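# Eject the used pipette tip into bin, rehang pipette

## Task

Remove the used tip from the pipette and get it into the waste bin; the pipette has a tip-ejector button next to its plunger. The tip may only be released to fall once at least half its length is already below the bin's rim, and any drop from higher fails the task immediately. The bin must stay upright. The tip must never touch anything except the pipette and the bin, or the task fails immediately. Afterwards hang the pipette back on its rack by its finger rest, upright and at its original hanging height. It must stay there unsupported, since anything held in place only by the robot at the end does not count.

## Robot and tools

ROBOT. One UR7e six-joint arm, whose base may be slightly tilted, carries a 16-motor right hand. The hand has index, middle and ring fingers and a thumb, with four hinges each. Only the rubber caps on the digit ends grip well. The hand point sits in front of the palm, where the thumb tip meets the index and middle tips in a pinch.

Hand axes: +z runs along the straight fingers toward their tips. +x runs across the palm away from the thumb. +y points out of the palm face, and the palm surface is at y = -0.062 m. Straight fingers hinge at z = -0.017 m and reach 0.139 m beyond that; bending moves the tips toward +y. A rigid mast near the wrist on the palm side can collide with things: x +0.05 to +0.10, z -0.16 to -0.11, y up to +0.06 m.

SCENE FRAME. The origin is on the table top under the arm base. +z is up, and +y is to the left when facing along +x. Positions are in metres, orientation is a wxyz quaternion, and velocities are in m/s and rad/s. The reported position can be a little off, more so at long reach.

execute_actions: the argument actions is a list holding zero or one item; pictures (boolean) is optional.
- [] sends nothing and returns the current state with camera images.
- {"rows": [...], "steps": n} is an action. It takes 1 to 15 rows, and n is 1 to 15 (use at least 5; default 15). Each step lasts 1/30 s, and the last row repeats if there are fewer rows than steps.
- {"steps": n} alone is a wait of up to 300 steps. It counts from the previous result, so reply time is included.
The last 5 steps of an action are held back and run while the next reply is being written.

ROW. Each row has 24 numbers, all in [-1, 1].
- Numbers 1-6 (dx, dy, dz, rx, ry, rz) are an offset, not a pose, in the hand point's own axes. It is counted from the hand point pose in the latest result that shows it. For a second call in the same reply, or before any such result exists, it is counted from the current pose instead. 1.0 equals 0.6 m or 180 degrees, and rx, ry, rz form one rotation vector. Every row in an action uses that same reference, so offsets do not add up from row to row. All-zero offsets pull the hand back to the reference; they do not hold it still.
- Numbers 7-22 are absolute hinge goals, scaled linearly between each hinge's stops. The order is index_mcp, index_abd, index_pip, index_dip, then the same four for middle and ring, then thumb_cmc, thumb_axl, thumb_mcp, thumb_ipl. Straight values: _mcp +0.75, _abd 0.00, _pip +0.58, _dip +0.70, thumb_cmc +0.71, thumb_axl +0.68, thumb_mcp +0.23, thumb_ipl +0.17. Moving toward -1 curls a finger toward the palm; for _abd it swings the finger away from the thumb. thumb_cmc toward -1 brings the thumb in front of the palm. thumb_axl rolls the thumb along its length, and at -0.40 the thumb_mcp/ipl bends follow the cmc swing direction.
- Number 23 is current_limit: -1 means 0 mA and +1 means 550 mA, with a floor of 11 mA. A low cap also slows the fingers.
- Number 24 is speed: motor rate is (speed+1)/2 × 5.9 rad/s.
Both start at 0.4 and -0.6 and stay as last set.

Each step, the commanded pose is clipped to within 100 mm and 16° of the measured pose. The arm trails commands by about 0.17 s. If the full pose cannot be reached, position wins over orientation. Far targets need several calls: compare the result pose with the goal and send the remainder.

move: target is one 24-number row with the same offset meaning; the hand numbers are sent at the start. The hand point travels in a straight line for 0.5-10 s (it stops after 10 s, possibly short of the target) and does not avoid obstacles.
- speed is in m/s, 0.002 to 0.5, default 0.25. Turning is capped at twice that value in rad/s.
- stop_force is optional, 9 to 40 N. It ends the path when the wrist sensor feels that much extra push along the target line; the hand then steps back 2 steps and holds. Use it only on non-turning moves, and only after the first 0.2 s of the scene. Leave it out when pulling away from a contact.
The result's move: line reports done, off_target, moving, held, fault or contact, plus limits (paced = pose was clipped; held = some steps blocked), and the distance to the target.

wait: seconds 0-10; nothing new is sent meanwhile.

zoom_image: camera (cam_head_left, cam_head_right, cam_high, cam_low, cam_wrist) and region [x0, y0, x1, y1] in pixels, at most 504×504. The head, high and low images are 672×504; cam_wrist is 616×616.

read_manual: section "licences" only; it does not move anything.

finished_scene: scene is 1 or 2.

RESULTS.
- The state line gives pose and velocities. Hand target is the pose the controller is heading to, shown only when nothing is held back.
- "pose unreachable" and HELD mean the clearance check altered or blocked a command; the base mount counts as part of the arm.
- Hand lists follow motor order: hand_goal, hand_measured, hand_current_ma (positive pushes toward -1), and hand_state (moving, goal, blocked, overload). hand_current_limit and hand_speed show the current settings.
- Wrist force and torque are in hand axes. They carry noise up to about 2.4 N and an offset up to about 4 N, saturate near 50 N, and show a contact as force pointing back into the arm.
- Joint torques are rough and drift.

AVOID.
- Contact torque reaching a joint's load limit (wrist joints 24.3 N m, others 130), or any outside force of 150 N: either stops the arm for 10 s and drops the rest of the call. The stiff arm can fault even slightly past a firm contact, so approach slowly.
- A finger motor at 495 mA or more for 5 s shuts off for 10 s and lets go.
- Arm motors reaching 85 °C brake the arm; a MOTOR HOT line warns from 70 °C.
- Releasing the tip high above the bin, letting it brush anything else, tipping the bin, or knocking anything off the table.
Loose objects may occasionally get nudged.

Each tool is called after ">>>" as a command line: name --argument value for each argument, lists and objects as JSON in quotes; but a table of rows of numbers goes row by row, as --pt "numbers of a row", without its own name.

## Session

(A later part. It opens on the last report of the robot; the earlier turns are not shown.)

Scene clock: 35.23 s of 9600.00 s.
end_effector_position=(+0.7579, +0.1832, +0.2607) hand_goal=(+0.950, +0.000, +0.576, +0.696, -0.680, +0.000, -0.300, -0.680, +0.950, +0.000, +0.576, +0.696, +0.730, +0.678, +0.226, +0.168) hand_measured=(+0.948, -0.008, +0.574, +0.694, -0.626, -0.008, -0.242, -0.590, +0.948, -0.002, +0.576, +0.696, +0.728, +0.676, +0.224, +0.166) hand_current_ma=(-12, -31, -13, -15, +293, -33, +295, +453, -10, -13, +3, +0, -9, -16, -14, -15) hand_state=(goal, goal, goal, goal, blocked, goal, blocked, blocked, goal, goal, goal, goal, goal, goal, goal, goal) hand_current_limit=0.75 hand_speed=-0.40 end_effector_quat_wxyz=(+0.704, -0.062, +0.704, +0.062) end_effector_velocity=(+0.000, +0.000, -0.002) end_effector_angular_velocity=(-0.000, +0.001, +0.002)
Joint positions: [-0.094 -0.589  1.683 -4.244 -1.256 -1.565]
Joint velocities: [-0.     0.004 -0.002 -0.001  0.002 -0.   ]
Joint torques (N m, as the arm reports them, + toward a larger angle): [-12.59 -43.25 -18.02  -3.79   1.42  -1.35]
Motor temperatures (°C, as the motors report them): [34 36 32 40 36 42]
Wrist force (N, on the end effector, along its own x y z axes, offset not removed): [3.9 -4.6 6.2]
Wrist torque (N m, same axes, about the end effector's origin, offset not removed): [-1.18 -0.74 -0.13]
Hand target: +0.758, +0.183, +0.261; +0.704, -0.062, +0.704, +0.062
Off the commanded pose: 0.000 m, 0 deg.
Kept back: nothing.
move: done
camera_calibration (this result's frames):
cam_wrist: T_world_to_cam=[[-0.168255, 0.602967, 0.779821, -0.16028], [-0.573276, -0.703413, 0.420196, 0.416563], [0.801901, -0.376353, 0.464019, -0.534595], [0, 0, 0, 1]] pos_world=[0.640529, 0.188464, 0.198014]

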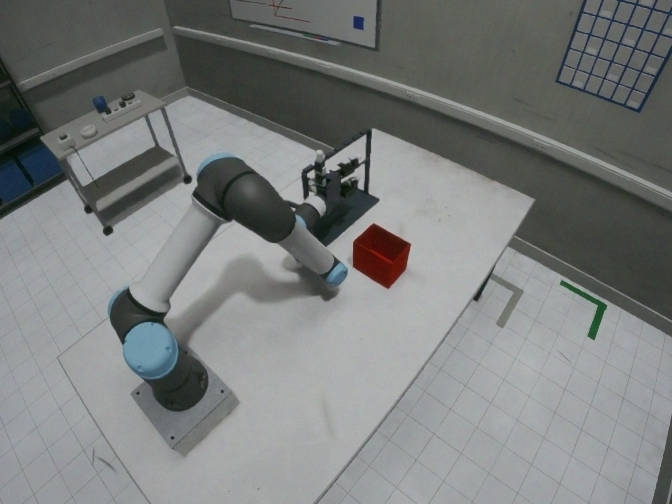

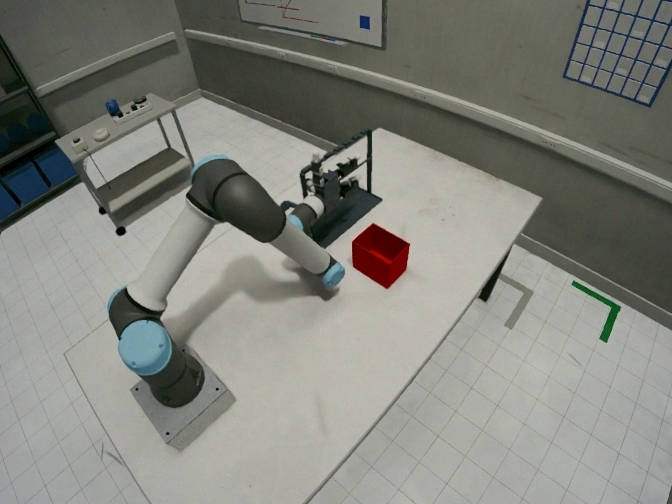

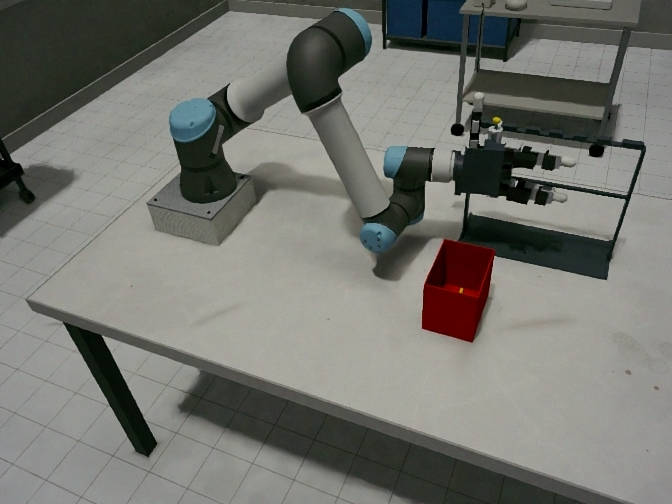

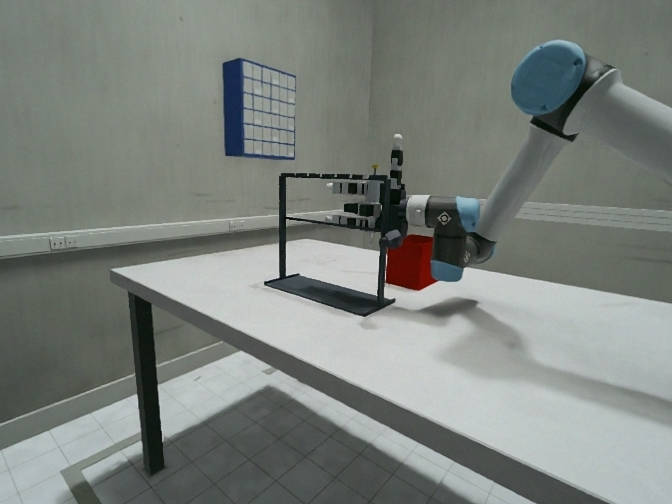

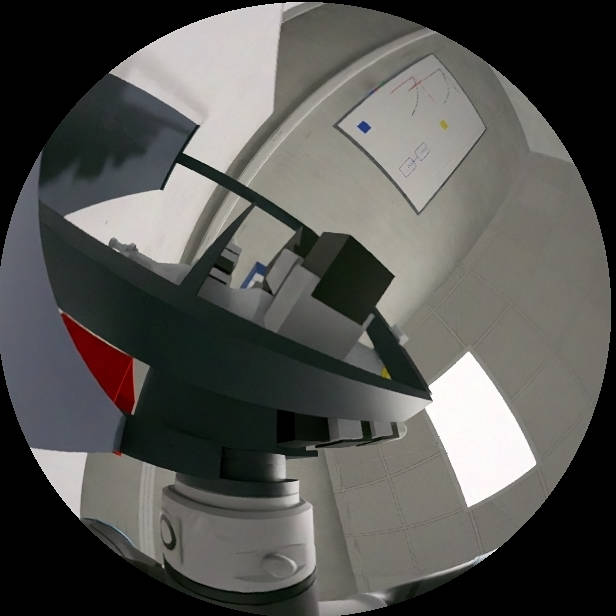

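>>> move --target '[0.0013, 0, 0, 0, 0, 0, 0.95, 0, 0.576, 0.696, -0.68, 0, -0.3, -0.68, 0.95, 0, 0.576, 0.696, 0.73, 0.678, 0.226, 0.168, 0.75, -0.6]' --speed 0.005

>>> move --target '[0, 0, 0, 0, 0, 0, 0.95, 0, 0.576, 0.696, -0.6, 0, -0.153, -0.464, 0.95, 0, 0.576, 0.696, 0.73, 0.678, 0.226, 0.168, 0.75, -0.7]' --speed 0.01

>>> move --target '[0, 0, 0, 0, 0, 0, 0.95, 0, 0.576, 0.696, 0.45, 0, -0.153, -0.464, 0.95, 0, 0.576, 0.696, 0.73, 0.678, 0.226, 0.168, 0.5, -0.4]' --speed 0.01

Scene clock: 36.30 s of 9600.00 s.
end_effector_position=(+0.7580, +0.1831, +0.2600) hand_goal=(+0.950, +0.000, +0.576, +0.696, -0.680, +0.000, -0.300, -0.680, +0.950, +0.000, +0.576, +0.696, +0.730, +0.678, +0.226, +0.168) hand_measured=(+0.948, -0.008, +0.574, +0.694, -0.626, -0.008, -0.242, -0.590, +0.948, -0.002, +0.576, +0.696, +0.728, +0.676, +0.224, +0.166) hand_current_ma=(-12, -31, -13, -15, +293, -33, +295, +453, -10, -13, +3, +0, -9, -16, -14, -15) hand_state=(goal, goal, goal, goal, blocked, goal, blocked, blocked, goal, goal, goal, goal, goal, goal, goal, goal) hand_current_limit=0.75 hand_speed=-0.60 end_effector_quat_wxyz=(+0.704, -0.062, +0.704, +0.062) end_effector_velocity=(-0.000, +0.000, -0.000) end_effector_angular_velocity=(-0.000, -0.001, +0.000)
Joint positions: [-0.094 -0.588  1.683 -4.245 -1.256 -1.565]
Joint velocities: [ 0.     0.    -0.    -0.001  0.     0.   ]
Joint torques (N m, as the arm reports them, + toward a larger angle): [ -6.9  -39.54 -18.44  -3.43   1.12  -0.39]
Motor temperatures (°C, as the motors report them): [34 36 32 40 36 42]
Wrist force (N, on the end effector, along its own x y z axes, offset not removed): [-3.7 -1.4 -1.7]
Wrist torque (N m, same axes, about the end effector's origin, offset not removed): [-0.25 0.27 -0.54]
Hand target: +0.758, +0.183, +0.260; +0.704, -0.062, +0.704, +0.062
Off the commanded pose: 0.000 m, 0 deg.
Kept back: nothing.
move: done
camera_calibration (this result's frames):
cam_wrist: T_world_to_cam=[[-0.16828, 0.602977, 0.779808, -0.159672], [-0.573314, -0.703396, 0.420172, 0.416891], [0.801868, -0.376368, 0.464063, -0.534252], [0, 0, 0, 1]] pos_world=[0.64054, 0.188442, 0.197274]

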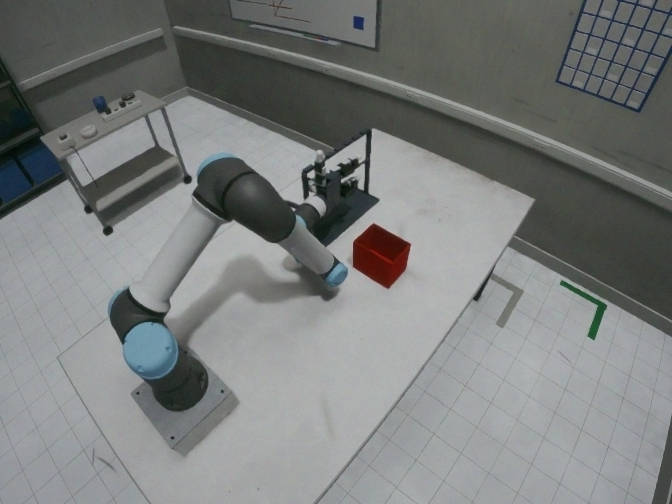

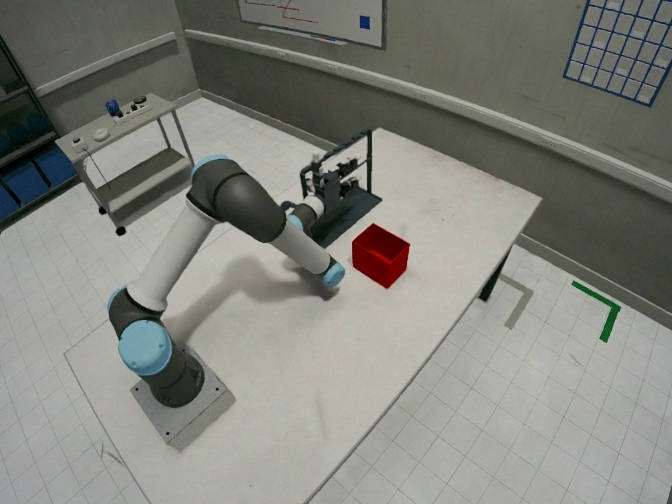

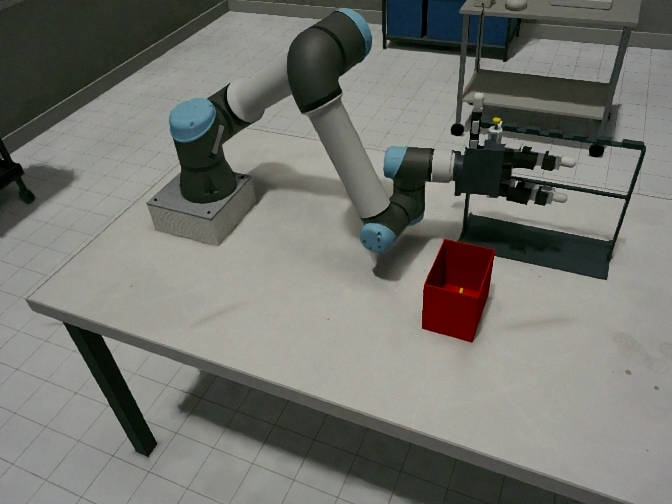

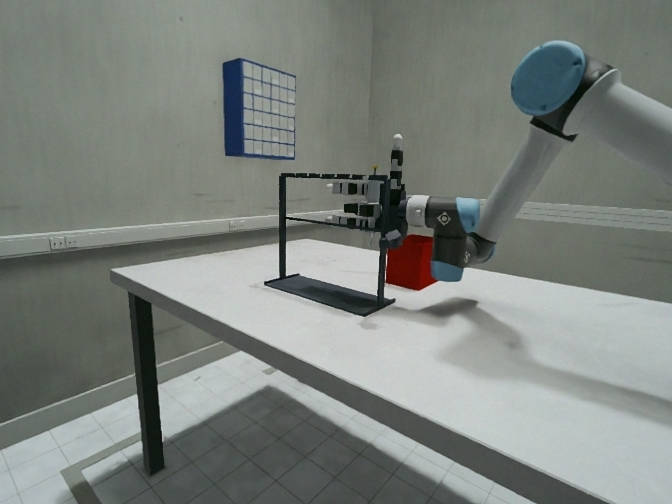

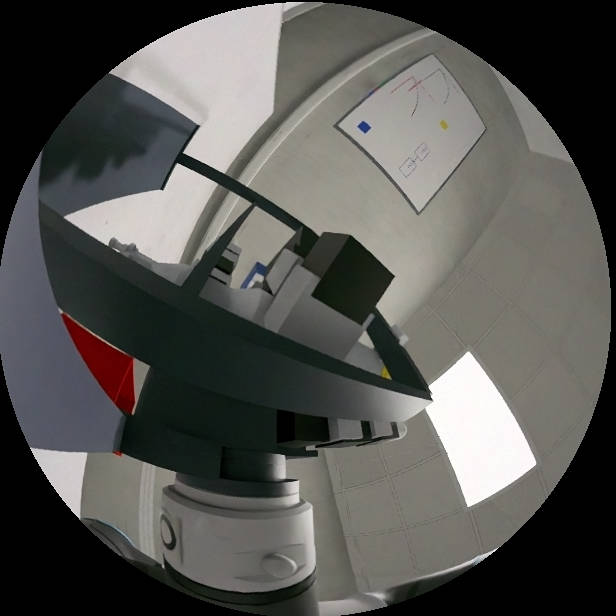

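Scene clock: 36.87 s of 9600.00 s.
end_effector_position=(+0.7580, +0.1831, +0.2600) hand_goal=(+0.950, +0.000, +0.576, +0.696, -0.600, +0.000, -0.152, -0.464, +0.950, +0.000, +0.576, +0.696, +0.730, +0.678, +0.226, +0.168) hand_measured=(+0.948, -0.008, +0.574, +0.694, -0.602, -0.006, -0.154, -0.468, +0.948, -0.002, +0.576, +0.696, +0.728, +0.676, +0.224, +0.166) hand_current_ma=(-12, -31, -13, -15, -12, -30, -15, -15, -10, -13, +3, +0, -9, -16, -14, -15) hand_state=(goal, goal, goal, goal, goal, goal, goal, goal, goal, goal, goal, goal, goal, goal, goal, goal) hand_current_limit=0.75 hand_speed=-0.70 end_effector_quat_wxyz=(+0.704, -0.062, +0.704, +0.062) end_effector_velocity=(+0.000, -0.001, +0.000) end_effector_angular_velocity=(+0.000, -0.000, -0.001)
Joint positions: [-0.094 -0.588  1.683 -4.245 -1.256 -1.565]
Joint velocities: [-0.001 -0.    -0.001  0.    -0.     0.   ]
Joint torques (N m, as the arm reports them, + toward a larger angle): [ -6.76 -44.86 -16.16  -2.73   1.25  -0.45]
Motor temperatures (°C, as the motors report them): [34 36 32 40 36 42]
Wrist force (N, on the end effector, along its own x y z axes, offset not removed): [-0.6 -1.6 3.2]
Wrist torque (N m, same axes, about the end effector's origin, offset not removed): [-0.69 -0.19 -0.45]
Hand target: +0.758, +0.183, +0.260; +0.704, -0.062, +0.704, +0.062
Off the commanded pose: 0.000 m, 0 deg.
Kept back: nothing.
move: done
camera_calibration (this result's frames):
cam_wrist: T_world_to_cam=[[-0.168271, 0.602975, 0.779812, -0.159668], [-0.573309, -0.703397, 0.420178, 0.416892], [0.801874, -0.376369, 0.464052, -0.534247], [0, 0, 0, 1]] pos_world=[0.640539, 0.188442, 0.19726]

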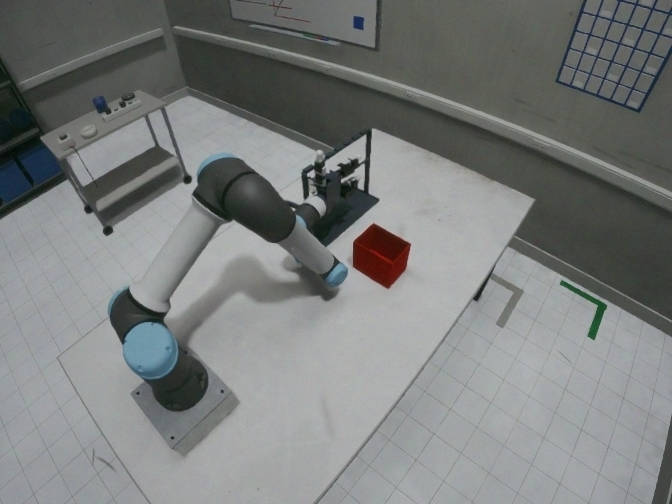

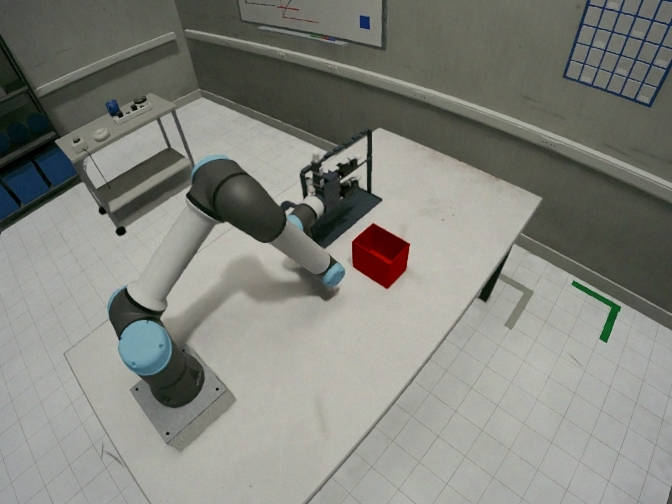

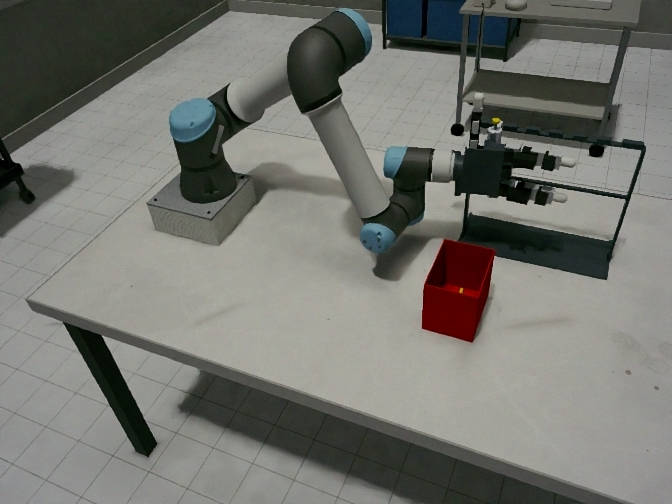

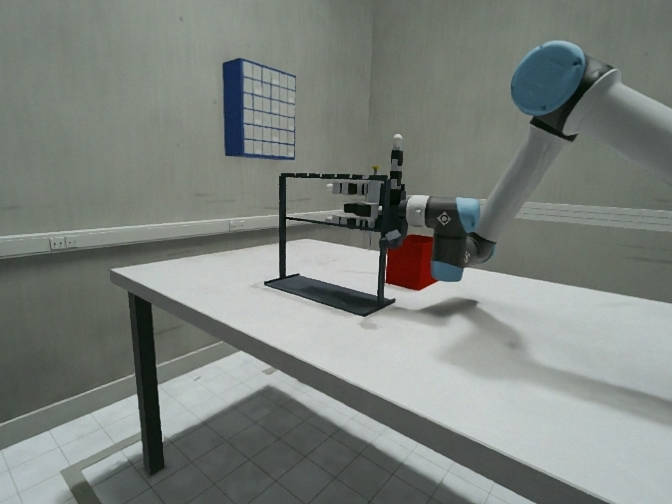

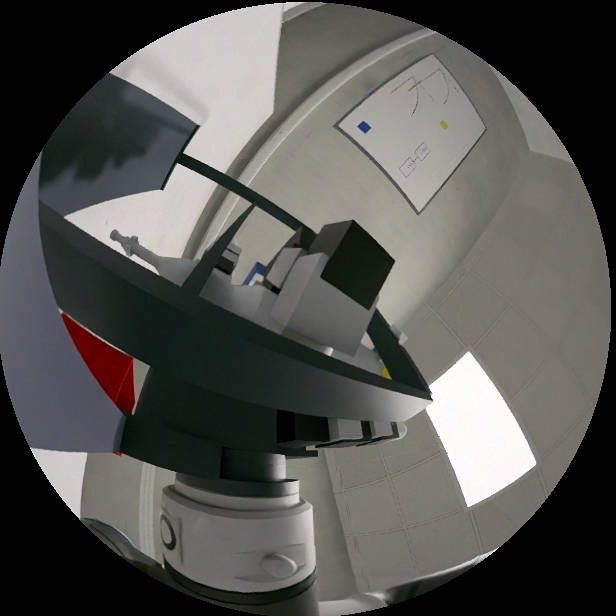

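Scene clock: 38.03 s of 9600.00 s.
end_effector_position=(+0.7580, +0.1831, +0.2600) hand_goal=(+0.950, +0.000, +0.576, +0.696, +0.450, +0.000, -0.152, -0.464, +0.950, +0.000, +0.576, +0.696, +0.730, +0.678, +0.226, +0.168) hand_measured=(+0.948, -0.008, +0.574, +0.694, +0.448, -0.006, -0.154, -0.468, +0.948, -0.002, +0.576, +0.696, +0.728, +0.676, +0.224, +0.166) hand_current_ma=(-12, -31, -13, -15, -13, -30, -14, -15, -10, -13, +3, +0, -9, -16, -14, -15) hand_state=(goal, goal, goal, goal, goal, goal, goal, goal, goal, goal, goal, goal, goal, goal, goal, goal) hand_current_limit=0.50 hand_speed=-0.40 end_effector_quat_wxyz=(+0.704, -0.062, +0.704, +0.062) end_effector_velocity=(+0.001, -0.001, -0.000) end_effector_angular_velocity=(+0.000, +0.001, -0.003)
Joint positions: [-0.094 -0.588  1.683 -4.245 -1.256 -1.565]
Joint velocities: [-0.     0.    -0.     0.001 -0.003  0.   ]
Joint torques (N m, as the arm reports them, + toward a larger angle): [ -6.6  -45.09 -17.18  -2.75   1.23  -0.51]
Motor temperatures (°C, as the motors report them): [34 36 32 40 36 42]
Wrist force (N, on the end effector, along its own x y z axes, offset not removed): [-0.3 -1.4 2.7]
Wrist torque (N m, same axes, about the end effector's origin, offset not removed): [-0.41 -0.03 -0.25]
Hand target: +0.758, +0.183, +0.260; +0.704, -0.062, +0.704, +0.062
Off the commanded pose: 0.000 m, 0 deg.
Kept back: nothing.
move: done
camera_calibration (this result's frames):
cam_wrist: T_world_to_cam=[[-0.168271, 0.602975, 0.779812, -0.159668], [-0.573309, -0.703397, 0.420178, 0.416892], [0.801874, -0.376369, 0.464052, -0.534247], [0, 0, 0, 1]] pos_world=[0.640539, 0.188442, 0.19726]

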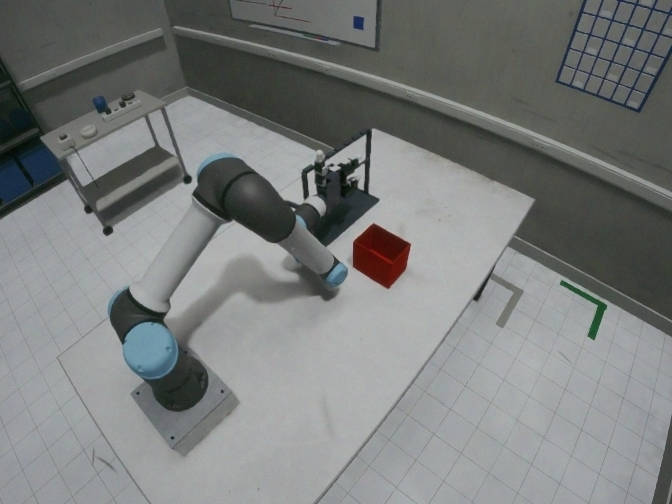

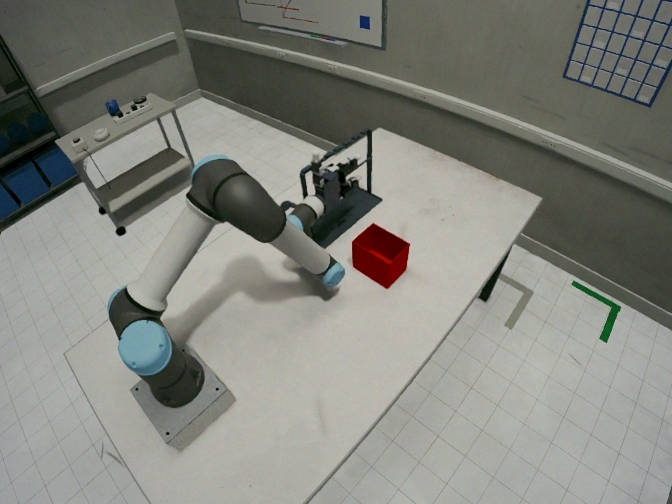

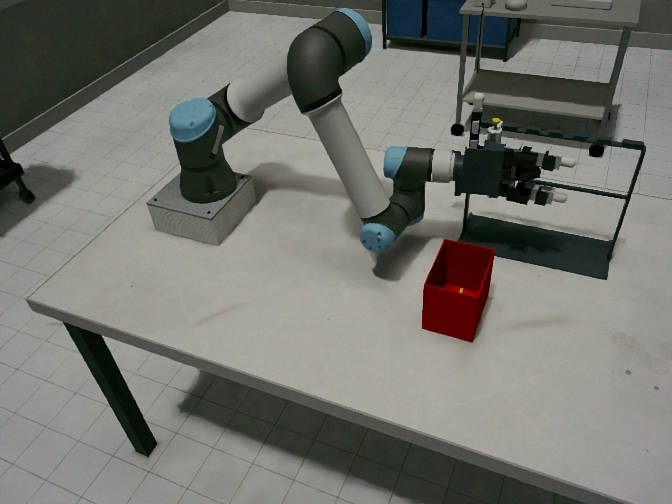

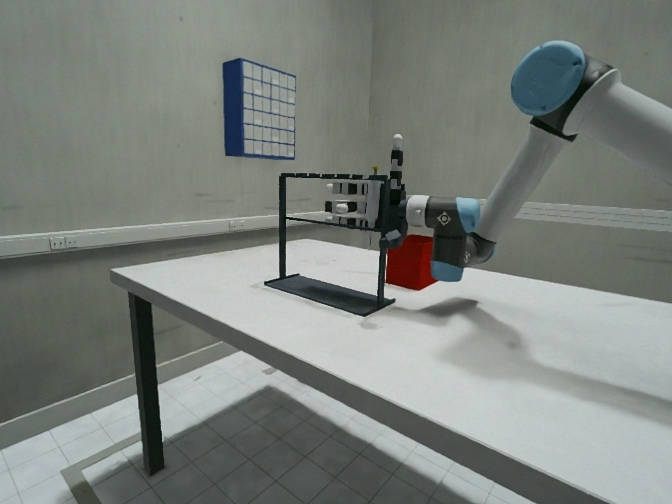

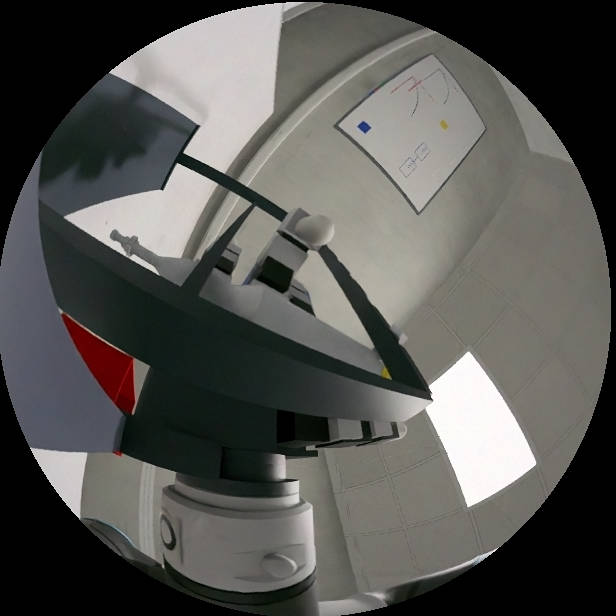

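The pipette is released and hanging. Next I'll back the hand away along −y.

>>> move --target '[0, -0.1642, -0.029, 0, 0, 0, 0.95, 0, 0.576, 0.696, 0.45, 0, -0.153, -0.464, 0.95, 0, 0.576, 0.696, 0.73, 0.678, 0.226, 0.168, 0.5, -0.4]' --speed 0.1

>>> zoom_image --camera "cam_low" --region '[320, 150, 440, 270]'

>>> zoom_image --camera "cam_high" --region '[410, 100, 580, 340]'

Scene clock: 39.73 s of 9600.00 s.
end_effector_position=(+0.7580, +0.0833, +0.2601) hand_goal=(+0.950, +0.000, +0.576, +0.696, +0.450, +0.000, -0.152, -0.464, +0.950, +0.000, +0.576, +0.696, +0.730, +0.678, +0.226, +0.168) hand_measured=(+0.948, -0.008, +0.574, +0.694, +0.448, -0.006, -0.154, -0.468, +0.948, -0.002, +0.576, +0.696, +0.728, +0.676, +0.224, +0.166) hand_current_ma=(-11, -31, -13, -15, -12, -30, -14, -15, -10, -13, +3, +0, -8, -16, -14, -15) hand_state=(goal, goal, goal, goal, goal, goal, goal, goal, goal, goal, goal, goal, goal, goal, goal, goal) hand_current_limit=0.50 hand_speed=-0.40 end_effector_quat_wxyz=(+0.704, -0.062, +0.704, +0.062) end_effector_velocity=(+0.000, -0.003, +0.000) end_effector_angular_velocity=(-0.000, -0.000, -0.000)
Joint positions: [-0.277 -0.588  1.687 -4.249 -1.073 -1.563]
Joint velocities: [-0.004  0.    -0.001  0.001  0.004 -0.   ]
Joint torques (N m, as the arm reports them, + toward a larger angle): [-11.37 -41.5  -17.84  -0.08   1.34   1.39]
Motor temperatures (°C, as the motors report them): [34 36 32 40 36 42]
Wrist force (N, on the end effector, along its own x y z axes, offset not removed): [-4.8 -1.1 3.0]
Wrist torque (N m, same axes, about the end effector's origin, offset not removed): [-0.40 0.52 -0.49]
Hand target: +0.758, +0.083, +0.260; +0.704, -0.062, +0.704, +0.062
Off the commanded pose: 0.000 m, 0 deg.
Kept back: nothing.
move: done
camera_calibration (this result's frames):
cam_wrist: T_world_to_cam=[[-0.168325, 0.602683, 0.780025, -0.0995763], [-0.57336, -0.703544, 0.419862, 0.346778], [0.801826, -0.376562, 0.463978, -0.571881], [0, 0, 0, 1]] pos_world=[0.640617, 0.0886375, 0.197413]

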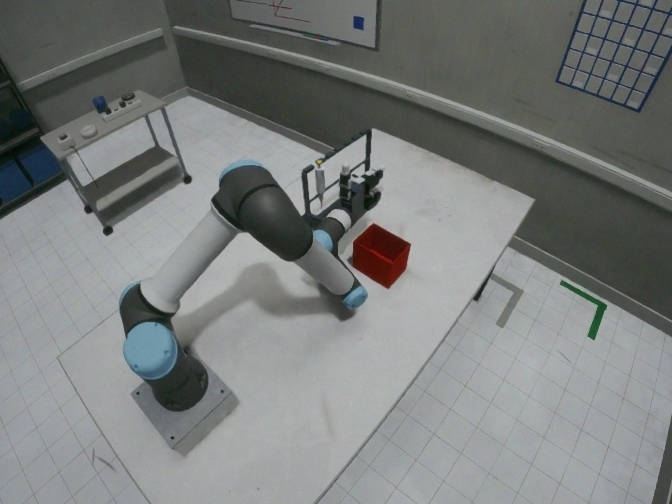

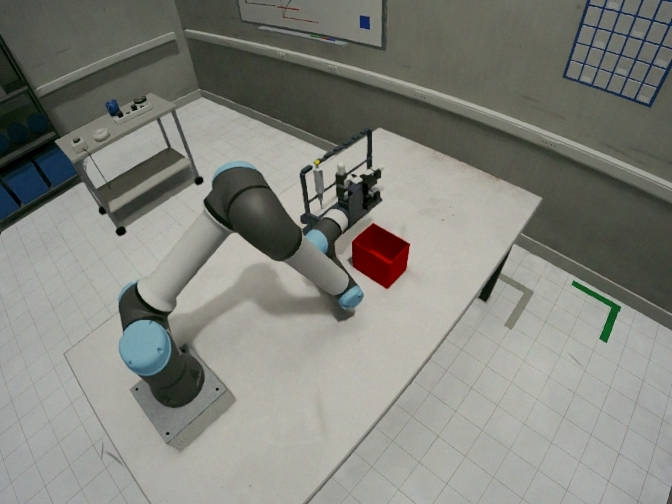

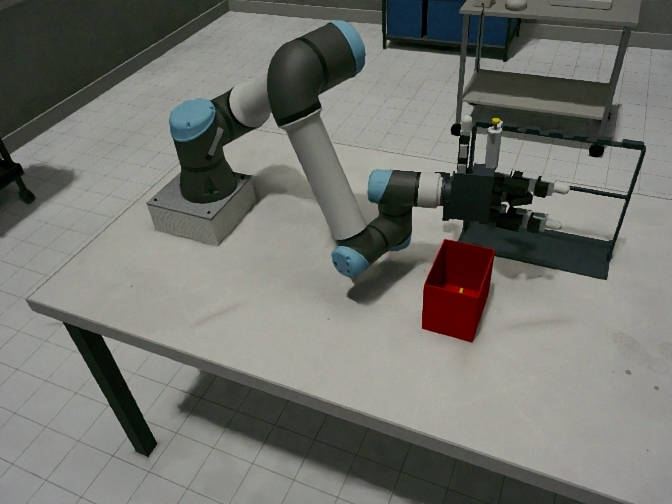

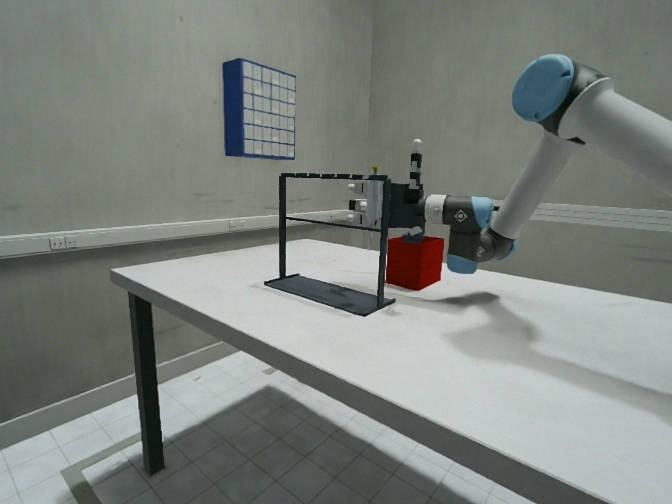

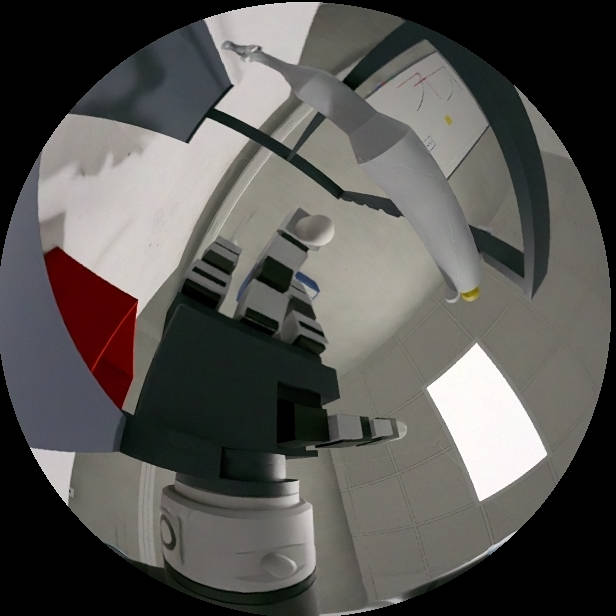

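Region (320, 150, 440, 270) of cam_low's 672x504 image, scaled by 4.200, with more detail than that image has.

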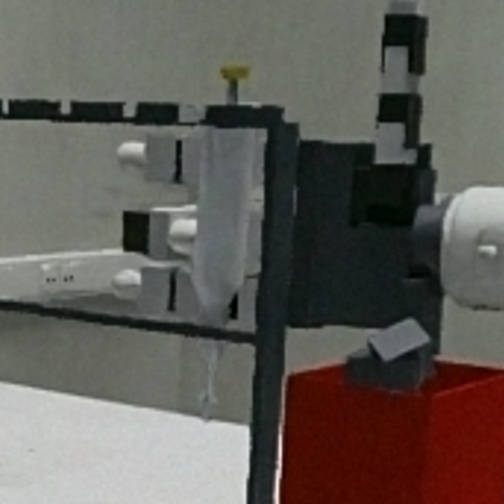

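Region (410, 100, 580, 340) of cam_high's 672x504 image, scaled by 2.100, with more detail than that image has; it fills the left 357 columns of this view, and the rest is white.

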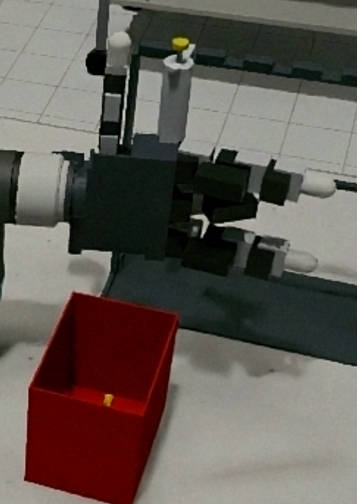

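The pipette hangs upright at its original height, and the tip is in the bin.

>>> finished_scene --scene 2

The scene is finished: the task was done.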